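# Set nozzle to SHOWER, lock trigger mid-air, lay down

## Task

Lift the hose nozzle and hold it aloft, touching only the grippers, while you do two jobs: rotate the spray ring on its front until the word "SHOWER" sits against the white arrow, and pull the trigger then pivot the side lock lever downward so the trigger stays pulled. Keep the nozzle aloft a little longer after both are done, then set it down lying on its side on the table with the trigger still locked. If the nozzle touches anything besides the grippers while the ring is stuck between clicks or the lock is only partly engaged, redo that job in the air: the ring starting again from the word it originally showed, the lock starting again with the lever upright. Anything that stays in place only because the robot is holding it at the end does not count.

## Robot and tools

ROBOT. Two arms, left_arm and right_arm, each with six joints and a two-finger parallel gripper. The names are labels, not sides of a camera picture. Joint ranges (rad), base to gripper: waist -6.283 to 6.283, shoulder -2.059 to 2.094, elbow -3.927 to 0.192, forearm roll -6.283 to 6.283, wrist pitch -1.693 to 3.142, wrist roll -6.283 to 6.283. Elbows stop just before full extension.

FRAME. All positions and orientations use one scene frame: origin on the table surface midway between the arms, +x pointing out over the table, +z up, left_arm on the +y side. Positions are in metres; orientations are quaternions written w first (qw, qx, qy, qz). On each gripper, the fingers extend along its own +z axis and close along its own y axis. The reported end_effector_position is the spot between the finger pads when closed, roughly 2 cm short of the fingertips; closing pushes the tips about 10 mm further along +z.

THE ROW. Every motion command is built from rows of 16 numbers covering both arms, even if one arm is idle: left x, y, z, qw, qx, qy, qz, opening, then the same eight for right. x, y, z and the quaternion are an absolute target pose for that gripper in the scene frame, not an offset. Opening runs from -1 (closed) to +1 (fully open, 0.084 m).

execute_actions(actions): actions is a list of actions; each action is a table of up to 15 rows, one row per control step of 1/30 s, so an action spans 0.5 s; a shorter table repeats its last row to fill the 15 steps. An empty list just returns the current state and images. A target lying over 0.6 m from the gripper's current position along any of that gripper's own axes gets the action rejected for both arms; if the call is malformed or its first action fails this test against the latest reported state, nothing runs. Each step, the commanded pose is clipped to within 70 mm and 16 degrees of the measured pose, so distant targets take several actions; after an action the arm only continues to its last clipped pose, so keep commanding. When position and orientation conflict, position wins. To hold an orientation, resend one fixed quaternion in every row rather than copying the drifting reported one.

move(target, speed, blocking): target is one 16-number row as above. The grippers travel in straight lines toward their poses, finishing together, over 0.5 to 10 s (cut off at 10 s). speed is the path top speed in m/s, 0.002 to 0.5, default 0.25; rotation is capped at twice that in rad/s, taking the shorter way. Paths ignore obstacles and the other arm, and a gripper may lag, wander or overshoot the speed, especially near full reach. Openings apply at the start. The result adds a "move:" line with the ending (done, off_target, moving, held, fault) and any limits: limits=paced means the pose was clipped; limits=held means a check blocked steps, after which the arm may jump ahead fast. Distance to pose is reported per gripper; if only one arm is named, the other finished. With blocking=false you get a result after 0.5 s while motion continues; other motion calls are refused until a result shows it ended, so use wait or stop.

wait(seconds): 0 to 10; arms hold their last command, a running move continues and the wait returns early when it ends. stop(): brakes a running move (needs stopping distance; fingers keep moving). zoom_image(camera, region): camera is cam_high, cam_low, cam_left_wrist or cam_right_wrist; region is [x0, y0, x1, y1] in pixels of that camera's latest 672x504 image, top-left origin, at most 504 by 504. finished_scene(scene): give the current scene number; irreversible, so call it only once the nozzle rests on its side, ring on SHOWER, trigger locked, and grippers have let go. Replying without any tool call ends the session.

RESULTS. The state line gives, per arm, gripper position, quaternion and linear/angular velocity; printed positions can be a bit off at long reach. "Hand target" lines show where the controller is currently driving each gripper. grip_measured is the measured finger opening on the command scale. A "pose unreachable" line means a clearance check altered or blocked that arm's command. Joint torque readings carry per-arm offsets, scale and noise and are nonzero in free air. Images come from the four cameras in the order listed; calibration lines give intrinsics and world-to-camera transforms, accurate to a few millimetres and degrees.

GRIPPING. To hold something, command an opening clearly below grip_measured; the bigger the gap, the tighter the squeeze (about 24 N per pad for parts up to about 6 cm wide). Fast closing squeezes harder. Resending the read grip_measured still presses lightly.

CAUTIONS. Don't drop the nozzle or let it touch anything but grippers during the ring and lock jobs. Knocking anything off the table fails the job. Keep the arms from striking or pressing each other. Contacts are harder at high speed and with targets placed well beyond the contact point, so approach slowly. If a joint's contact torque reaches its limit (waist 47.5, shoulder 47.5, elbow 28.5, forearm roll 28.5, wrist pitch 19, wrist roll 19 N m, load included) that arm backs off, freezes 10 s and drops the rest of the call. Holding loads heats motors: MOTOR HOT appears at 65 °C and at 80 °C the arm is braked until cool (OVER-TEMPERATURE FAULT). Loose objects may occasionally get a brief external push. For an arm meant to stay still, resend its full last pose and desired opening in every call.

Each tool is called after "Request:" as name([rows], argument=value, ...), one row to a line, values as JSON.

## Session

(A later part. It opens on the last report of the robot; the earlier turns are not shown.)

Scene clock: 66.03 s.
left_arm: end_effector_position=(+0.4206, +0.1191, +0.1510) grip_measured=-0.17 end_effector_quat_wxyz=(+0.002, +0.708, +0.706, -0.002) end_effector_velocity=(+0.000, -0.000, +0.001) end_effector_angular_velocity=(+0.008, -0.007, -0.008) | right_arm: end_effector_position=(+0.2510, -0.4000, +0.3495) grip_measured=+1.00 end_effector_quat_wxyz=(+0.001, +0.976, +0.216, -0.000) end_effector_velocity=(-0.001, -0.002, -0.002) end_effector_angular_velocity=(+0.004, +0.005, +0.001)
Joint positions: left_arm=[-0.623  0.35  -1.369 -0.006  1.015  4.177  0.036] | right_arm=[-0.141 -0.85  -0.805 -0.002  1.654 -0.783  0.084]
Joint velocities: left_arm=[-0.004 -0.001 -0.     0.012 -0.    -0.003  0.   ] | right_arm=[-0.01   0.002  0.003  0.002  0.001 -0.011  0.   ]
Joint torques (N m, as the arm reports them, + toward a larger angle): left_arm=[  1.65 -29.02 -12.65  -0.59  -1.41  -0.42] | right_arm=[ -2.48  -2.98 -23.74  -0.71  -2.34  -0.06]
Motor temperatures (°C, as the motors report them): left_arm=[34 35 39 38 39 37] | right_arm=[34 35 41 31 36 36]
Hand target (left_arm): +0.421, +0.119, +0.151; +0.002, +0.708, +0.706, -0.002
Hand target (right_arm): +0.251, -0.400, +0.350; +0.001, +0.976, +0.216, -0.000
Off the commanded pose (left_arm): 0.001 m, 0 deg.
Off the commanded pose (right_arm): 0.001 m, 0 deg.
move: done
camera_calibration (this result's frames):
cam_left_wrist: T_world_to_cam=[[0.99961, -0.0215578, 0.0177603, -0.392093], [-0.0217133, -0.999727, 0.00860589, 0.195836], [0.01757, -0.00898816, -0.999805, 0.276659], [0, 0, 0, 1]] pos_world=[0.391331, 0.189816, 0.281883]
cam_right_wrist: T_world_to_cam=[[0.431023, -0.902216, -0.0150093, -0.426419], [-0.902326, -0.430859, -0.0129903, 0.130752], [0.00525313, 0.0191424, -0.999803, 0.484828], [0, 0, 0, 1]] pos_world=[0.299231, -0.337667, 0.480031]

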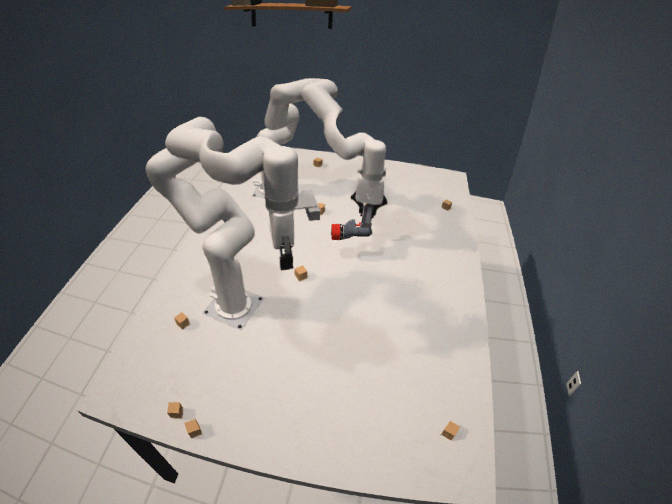

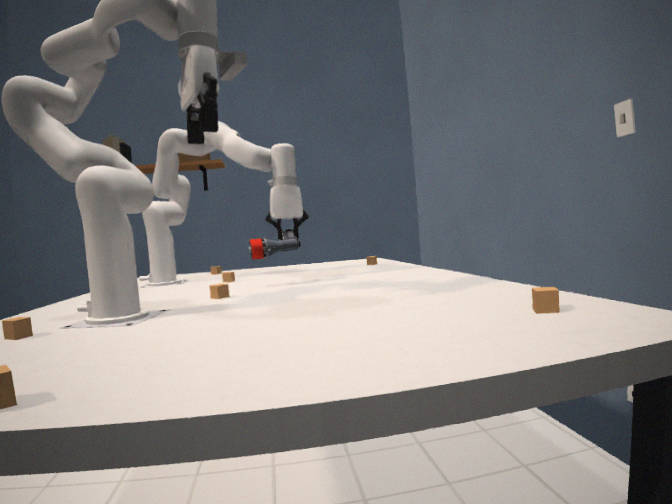

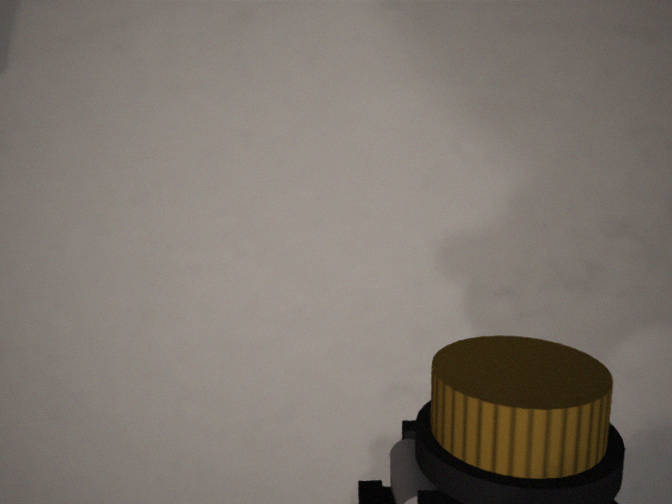

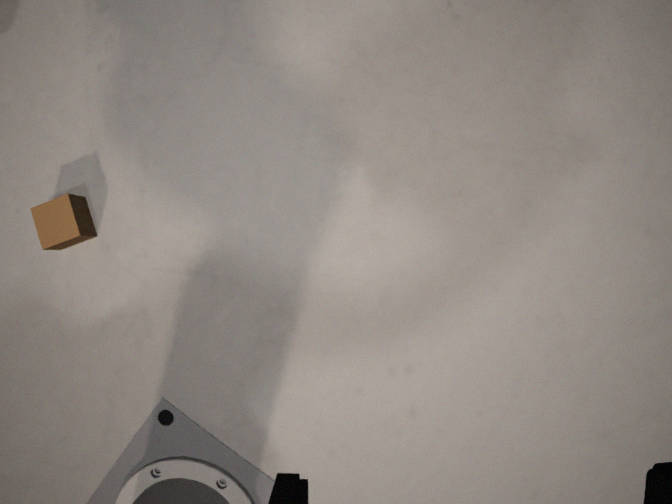

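Request:
move(target=[0.42,0.12,0.06,0.086,0.702,0.702,-0.086,-1,0.25,-0.4,0.35,0,0.976,0.216,0,1], speed=0.12)

Request:
move(target=[0.42,0.12,0.035,0.086,0.702,0.702,-0.086,-1,0.25,-0.4,0.35,0,0.976,0.216,0,1], speed=0.02)

Request:
execute_actions([
  [[0.42,0.12,0.035,0.086,0.702,0.702,-0.086,-0.05,0.25,-0.4,0.35,0,0.976,0.216,0,1]],
  [[0.42,0.12,0.035,0.086,0.702,0.702,-0.086,0.6,0.25,-0.4,0.35,0,0.976,0.216,0,1]],
])

Request:
move(target=[0.42,0.08,0.2,0.086,0.702,0.702,-0.086,0.6,0.25,-0.4,0.35,0,0.976,0.216,0,1])

Scene clock: 69.03 s.
left_arm: end_effector_position=(+0.4204, +0.1202, +0.0606) grip_measured=-0.17 end_effector_quat_wxyz=(+0.086, +0.702, +0.702, -0.085) end_effector_velocity=(-0.001, +0.001, -0.004) end_effector_angular_velocity=(-0.009, +0.004, -0.001) | right_arm: end_effector_position=(+0.2500, -0.4000, +0.3500) grip_measured=+1.00 end_effector_quat_wxyz=(+0.000, +0.976, +0.216, -0.000) end_effector_velocity=(+0.000, -0.000, +0.000) end_effector_angular_velocity=(+0.000, +0.000, +0.000)
Joint positions: left_arm=[-0.566  0.43  -1.163 -0.357  0.649  4.504  0.036] | right_arm=[-0.144 -0.852 -0.805  0.     1.658 -0.786  0.084]
Joint velocities: left_arm=[ 0.003  0.005  0.005 -0.02  -0.006  0.021 -0.   ] | right_arm=[-0.     0.001 -0.001 -0.    -0.    -0.    -0.   ]
Joint torques (N m, as the arm reports them, + toward a larger angle): left_arm=[  1.66 -29.18 -11.5   -0.45  -1.41  -0.45] | right_arm=[ -2.49  -2.87 -23.75  -0.55  -2.3   -0.36]
Motor temperatures (°C, as the motors report them): left_arm=[34 35 39 38 39 37] | right_arm=[34 35 41 31 36 36]
Hand target (left_arm): +0.420, +0.120, +0.060; +0.086, +0.702, +0.702, -0.085
Hand target (right_arm): +0.250, -0.400, +0.350; +0.000, +0.976, +0.216, +0.000
Off the commanded pose (left_arm): 0.001 m, 0 deg.
Off the commanded pose (right_arm): 0.000 m, 0 deg.
move: done
camera_calibration (this result's frames):
cam_left_wrist: T_world_to_cam=[[0.999651, -0.0130324, 0.0229938, -0.39163], [-0.0182072, -0.970186, 0.241675, 0.178555], [0.0191587, -0.242009, -0.970085, 0.211825], [0, 0, 0, 1]] pos_world=[0.390686, 0.219391, 0.171341]
cam_right_wrist: T_world_to_cam=[[0.430991, -0.902206, -0.0164637, -0.425461], [-0.90234, -0.430804, -0.013802, 0.130143], [0.00535966, 0.0208044, -0.999769, 0.485974], [0, 0, 0, 1]] pos_world=[0.298199, -0.337898, 0.480654]

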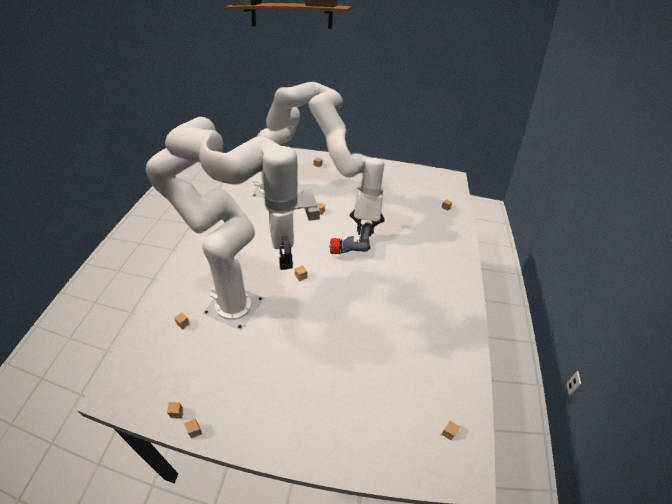

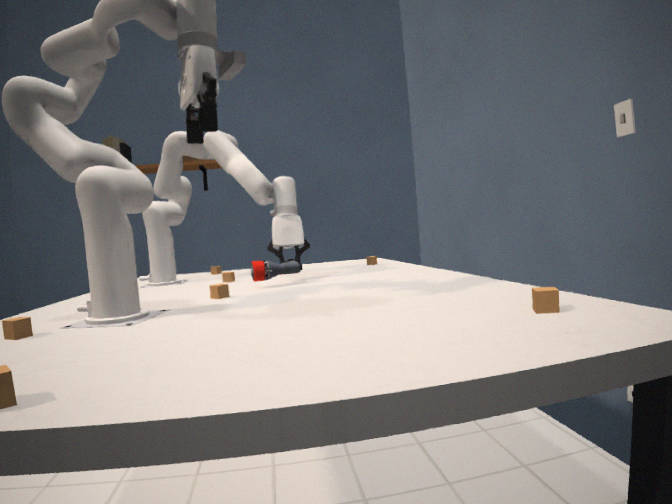

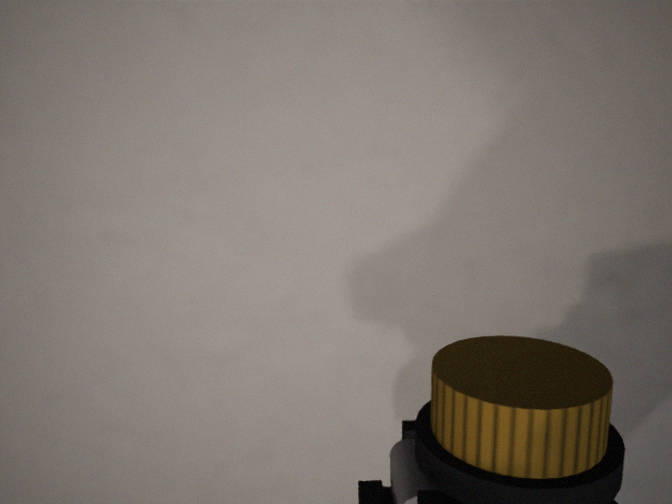

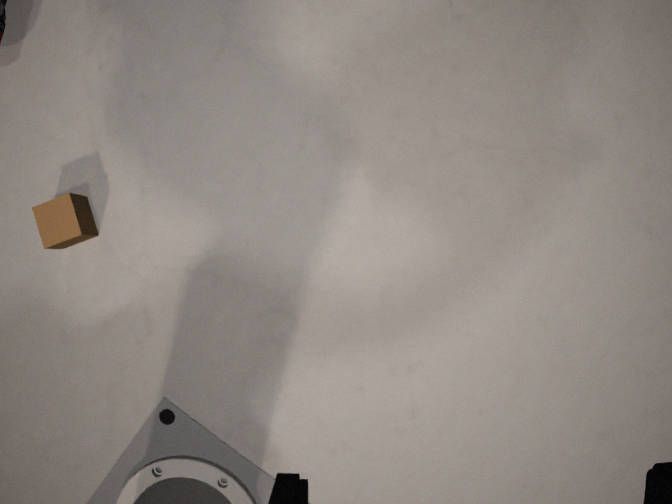

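Scene clock: 70.60 s.
left_arm: end_effector_position=(+0.4206, +0.1199, +0.0359) grip_measured=-0.17 end_effector_quat_wxyz=(+0.087, +0.702, +0.702, -0.086) end_effector_velocity=(-0.000, +0.000, -0.003) end_effector_angular_velocity=(-0.000, +0.001, +0.001) | right_arm: end_effector_position=(+0.2500, -0.4000, +0.3500) grip_measured=+1.00 end_effector_quat_wxyz=(+0.000, +0.976, +0.216, -0.000) end_effector_velocity=(+0.000, +0.000, +0.000) end_effector_angular_velocity=(-0.000, -0.001, +0.000)
Joint positions: left_arm=[-0.571  0.482 -1.162 -0.388  0.597  4.537  0.037] | right_arm=[-0.144 -0.852 -0.805  0.     1.658 -0.786  0.084]
Joint velocities: left_arm=[ 0.     0.006  0.    -0.004 -0.005  0.004 -0.   ] | right_arm=[ 0.    -0.    -0.001  0.    -0.    -0.    -0.   ]
Joint torques (N m, as the arm reports them, + toward a larger angle): left_arm=[  1.52 -27.51 -10.28  -0.13  -1.06  -0.34] | right_arm=[ -2.98  -3.15 -23.37  -0.73  -2.14  -0.08]
Motor temperatures (°C, as the motors report them): left_arm=[34 35 39 38 39 37] | right_arm=[34 35 41 31 36 36]
Hand target (left_arm): +0.420, +0.120, +0.035; +0.086, +0.702, +0.702, -0.086
Hand target (right_arm): +0.250, -0.400, +0.350; +0.000, +0.976, +0.216, +0.000
Off the commanded pose (left_arm): 0.001 m, 0 deg.
Off the commanded pose (right_arm): 0.000 m, 0 deg.
move: done
camera_calibration (this result's frames):
cam_left_wrist: T_world_to_cam=[[0.999651, -0.0134843, 0.022729, -0.391179], [-0.0186289, -0.969568, 0.244111, 0.18425], [0.0187457, -0.244449, -0.969481, 0.188235], [0, 0, 0, 1]] pos_world=[0.390946, 0.219382, 0.146404]
cam_right_wrist: T_world_to_cam=[[0.430992, -0.902206, -0.0164683, -0.425457], [-0.90234, -0.430804, -0.0138075, 0.130144], [0.00536255, 0.0208109, -0.999769, 0.48598], [0, 0, 0, 1]] pos_world=[0.298197, -0.337896, 0.480658]

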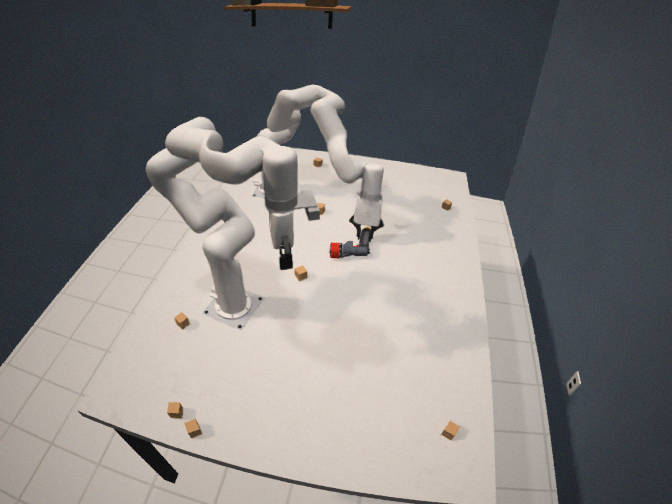

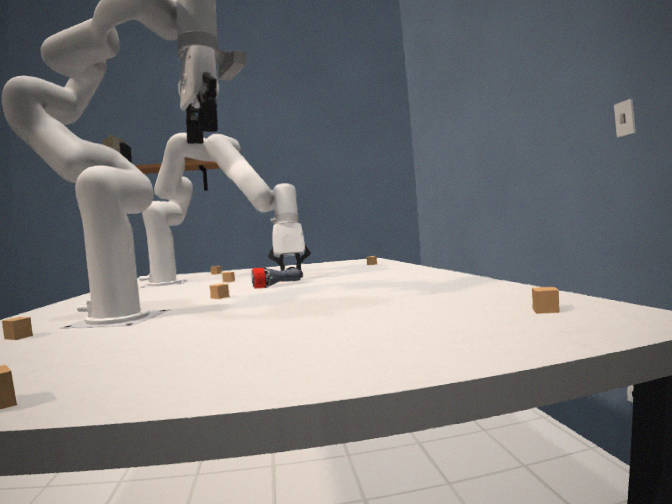

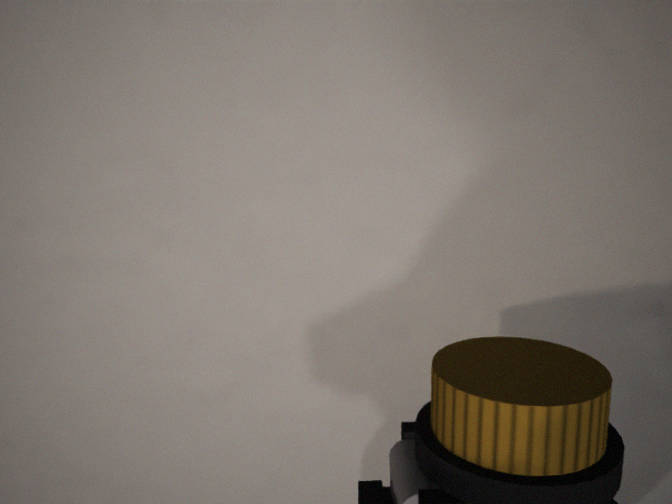

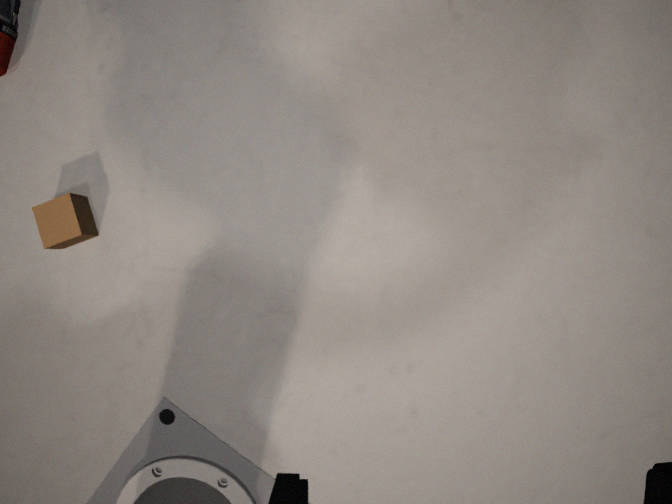

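Scene clock: 71.60 s.
left_arm: end_effector_position=(+0.4200, +0.1200, +0.0350) grip_measured=+0.59 end_effector_quat_wxyz=(+0.086, +0.702, +0.702, -0.086) end_effector_velocity=(-0.000, -0.000, -0.000) end_effector_angular_velocity=(+0.000, -0.000, -0.000) | right_arm: end_effector_position=(+0.2500, -0.4000, +0.3500) grip_measured=+1.00 end_effector_quat_wxyz=(-0.000, +0.976, +0.216, +0.000) end_effector_velocity=(+0.000, -0.000, +0.000) end_effector_angular_velocity=(+0.000, -0.000, +0.000)
Joint positions: left_arm=[-0.571  0.483 -1.161 -0.389  0.597  4.538  0.069] | right_arm=[-0.144 -0.852 -0.805  0.     1.658 -0.786  0.084]
Joint velocities: left_arm=[-0.     0.     0.     0.    -0.    -0.     0.001] | right_arm=[ 0.     0.001 -0.001  0.    -0.    -0.     0.   ]
Joint torques (N m, as the arm reports them, + toward a larger angle): left_arm=[  1.88 -27.55 -10.39  -0.33  -1.21  -0.44] | right_arm=[ -2.52  -3.23 -23.56  -0.64  -2.22  -0.24]
Motor temperatures (°C, as the motors report them): left_arm=[34 35 39 38 39 37] | right_arm=[34 35 41 31 36 36]
Hand target (left_arm): +0.420, +0.120, +0.035; +0.086, +0.702, +0.702, -0.086
Hand target (right_arm): +0.250, -0.400, +0.350; -0.000, +0.976, +0.216, +0.000
Off the commanded pose (left_arm): 0.000 m, 0 deg.
Off the commanded pose (right_arm): 0.000 m, 0 deg.
camera_calibration (this result's frames):
cam_left_wrist: T_world_to_cam=[[0.999674, -0.0140394, 0.0213424, -0.390457], [-0.0188187, -0.969698, 0.243583, 0.18467], [0.0172759, -0.243905, -0.969645, 0.188031], [0, 0, 0, 1]] pos_world=[0.390556, 0.219454, 0.145675]
cam_right_wrist: T_world_to_cam=[[0.430992, -0.902206, -0.0164684, -0.425457], [-0.90234, -0.430804, -0.0138076, 0.130145], [0.00536265, 0.0208111, -0.999769, 0.48598], [0, 0, 0, 1]] pos_world=[0.298197, -0.337896, 0.480658]

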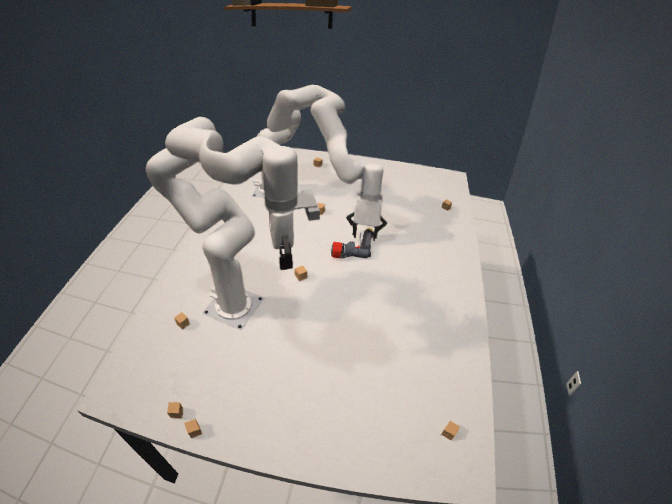

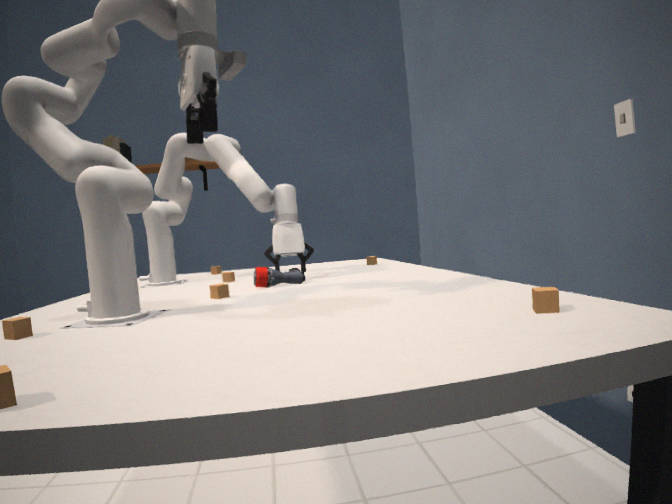

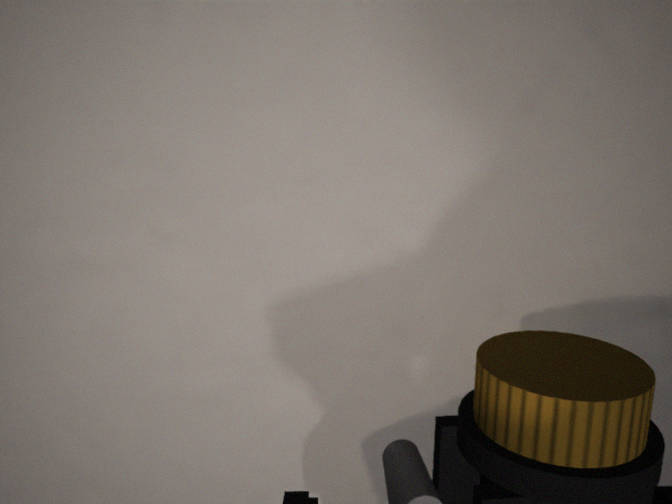

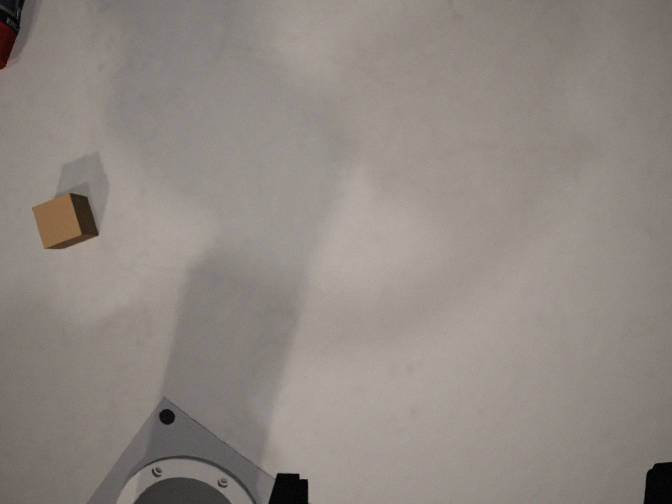

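Scene clock: 72.97 s.
left_arm: end_effector_position=(+0.4195, +0.0801, +0.1996) grip_measured=+0.59 end_effector_quat_wxyz=(+0.086, +0.702, +0.702, -0.086) end_effector_velocity=(-0.000, -0.002, +0.003) end_effector_angular_velocity=(-0.001, -0.002, -0.003) | right_arm: end_effector_position=(+0.2500, -0.4000, +0.3500) grip_measured=+1.00 end_effector_quat_wxyz=(+0.000, +0.976, +0.216, -0.000) end_effector_velocity=(-0.000, +0.000, -0.001) end_effector_angular_velocity=(+0.001, +0.001, +0.000)
Joint positions: left_arm=[-0.611  0.282 -1.375 -0.254  0.983  4.313  0.069] | right_arm=[-0.144 -0.852 -0.805  0.     1.658 -0.786  0.084]
Joint velocities: left_arm=[-0.003 -0.001 -0.006  0.001  0.004 -0.001 -0.   ] | right_arm=[ 0.     0.     0.002  0.    -0.    -0.    -0.   ]
Joint torques (N m, as the arm reports them, + toward a larger angle): left_arm=[  1.64 -26.71 -12.31  -0.65  -1.3   -0.41] | right_arm=[ -1.88  -3.59 -23.37  -0.88  -2.23  -0.41]
Motor temperatures (°C, as the motors report them): left_arm=[34 35 39 38 39 37] | right_arm=[34 35 41 31 36 36]
Hand target (left_arm): +0.420, +0.080, +0.200; +0.086, +0.702, +0.702, -0.086
Hand target (right_arm): +0.250, -0.400, +0.350; +0.000, +0.976, +0.216, -0.000
Off the commanded pose (left_arm): 0.001 m, 0 deg.
Off the commanded pose (right_arm): 0.000 m, 0 deg.
move: done
camera_calibration (this result's frames):
cam_left_wrist: T_world_to_cam=[[0.99969, -0.0140453, 0.020549, -0.3939], [-0.0186398, -0.96957, 0.244103, 0.105684], [0.0164952, -0.24441, -0.969532, 0.338226], [0, 0, 0, 1]] pos_world=[0.390169, 0.179602, 0.310217]
cam_right_wrist: T_world_to_cam=[[0.430992, -0.902206, -0.0164684, -0.425457], [-0.90234, -0.430804, -0.0138074, 0.130144], [0.00536242, 0.0208109, -0.999769, 0.48598], [0, 0, 0, 1]] pos_world=[0.298197, -0.337896, 0.480658]

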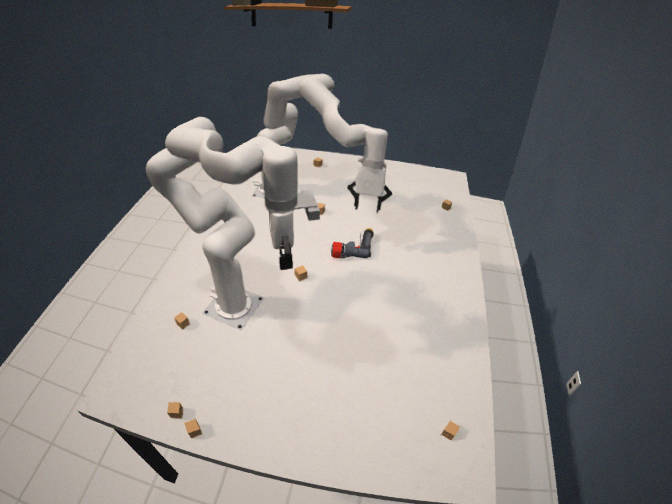

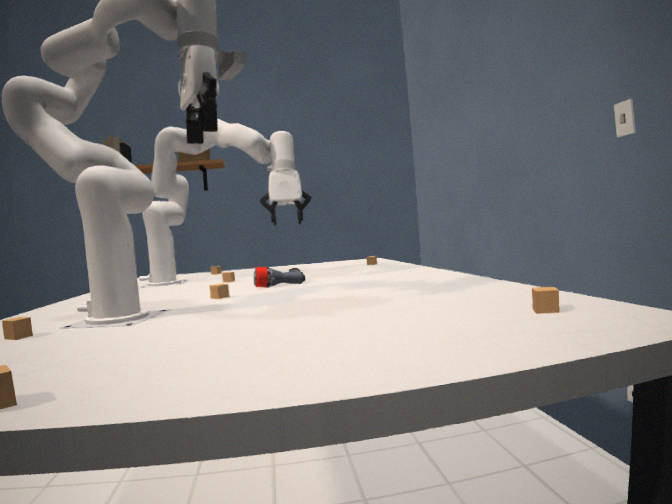

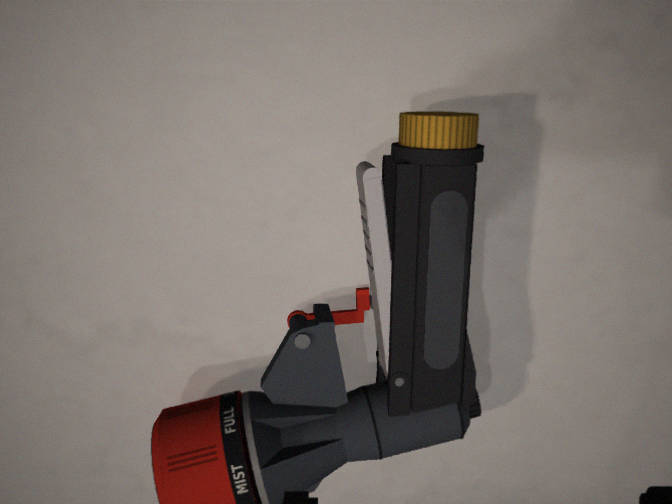

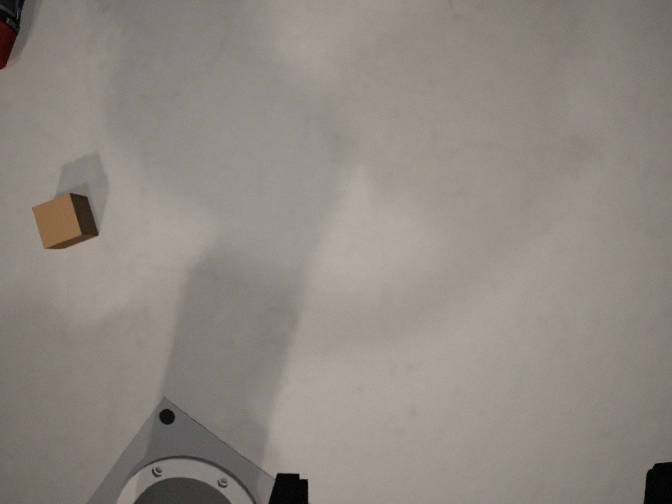

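Request:
finished_scene(scene=1)

The scene is finished: the task was done.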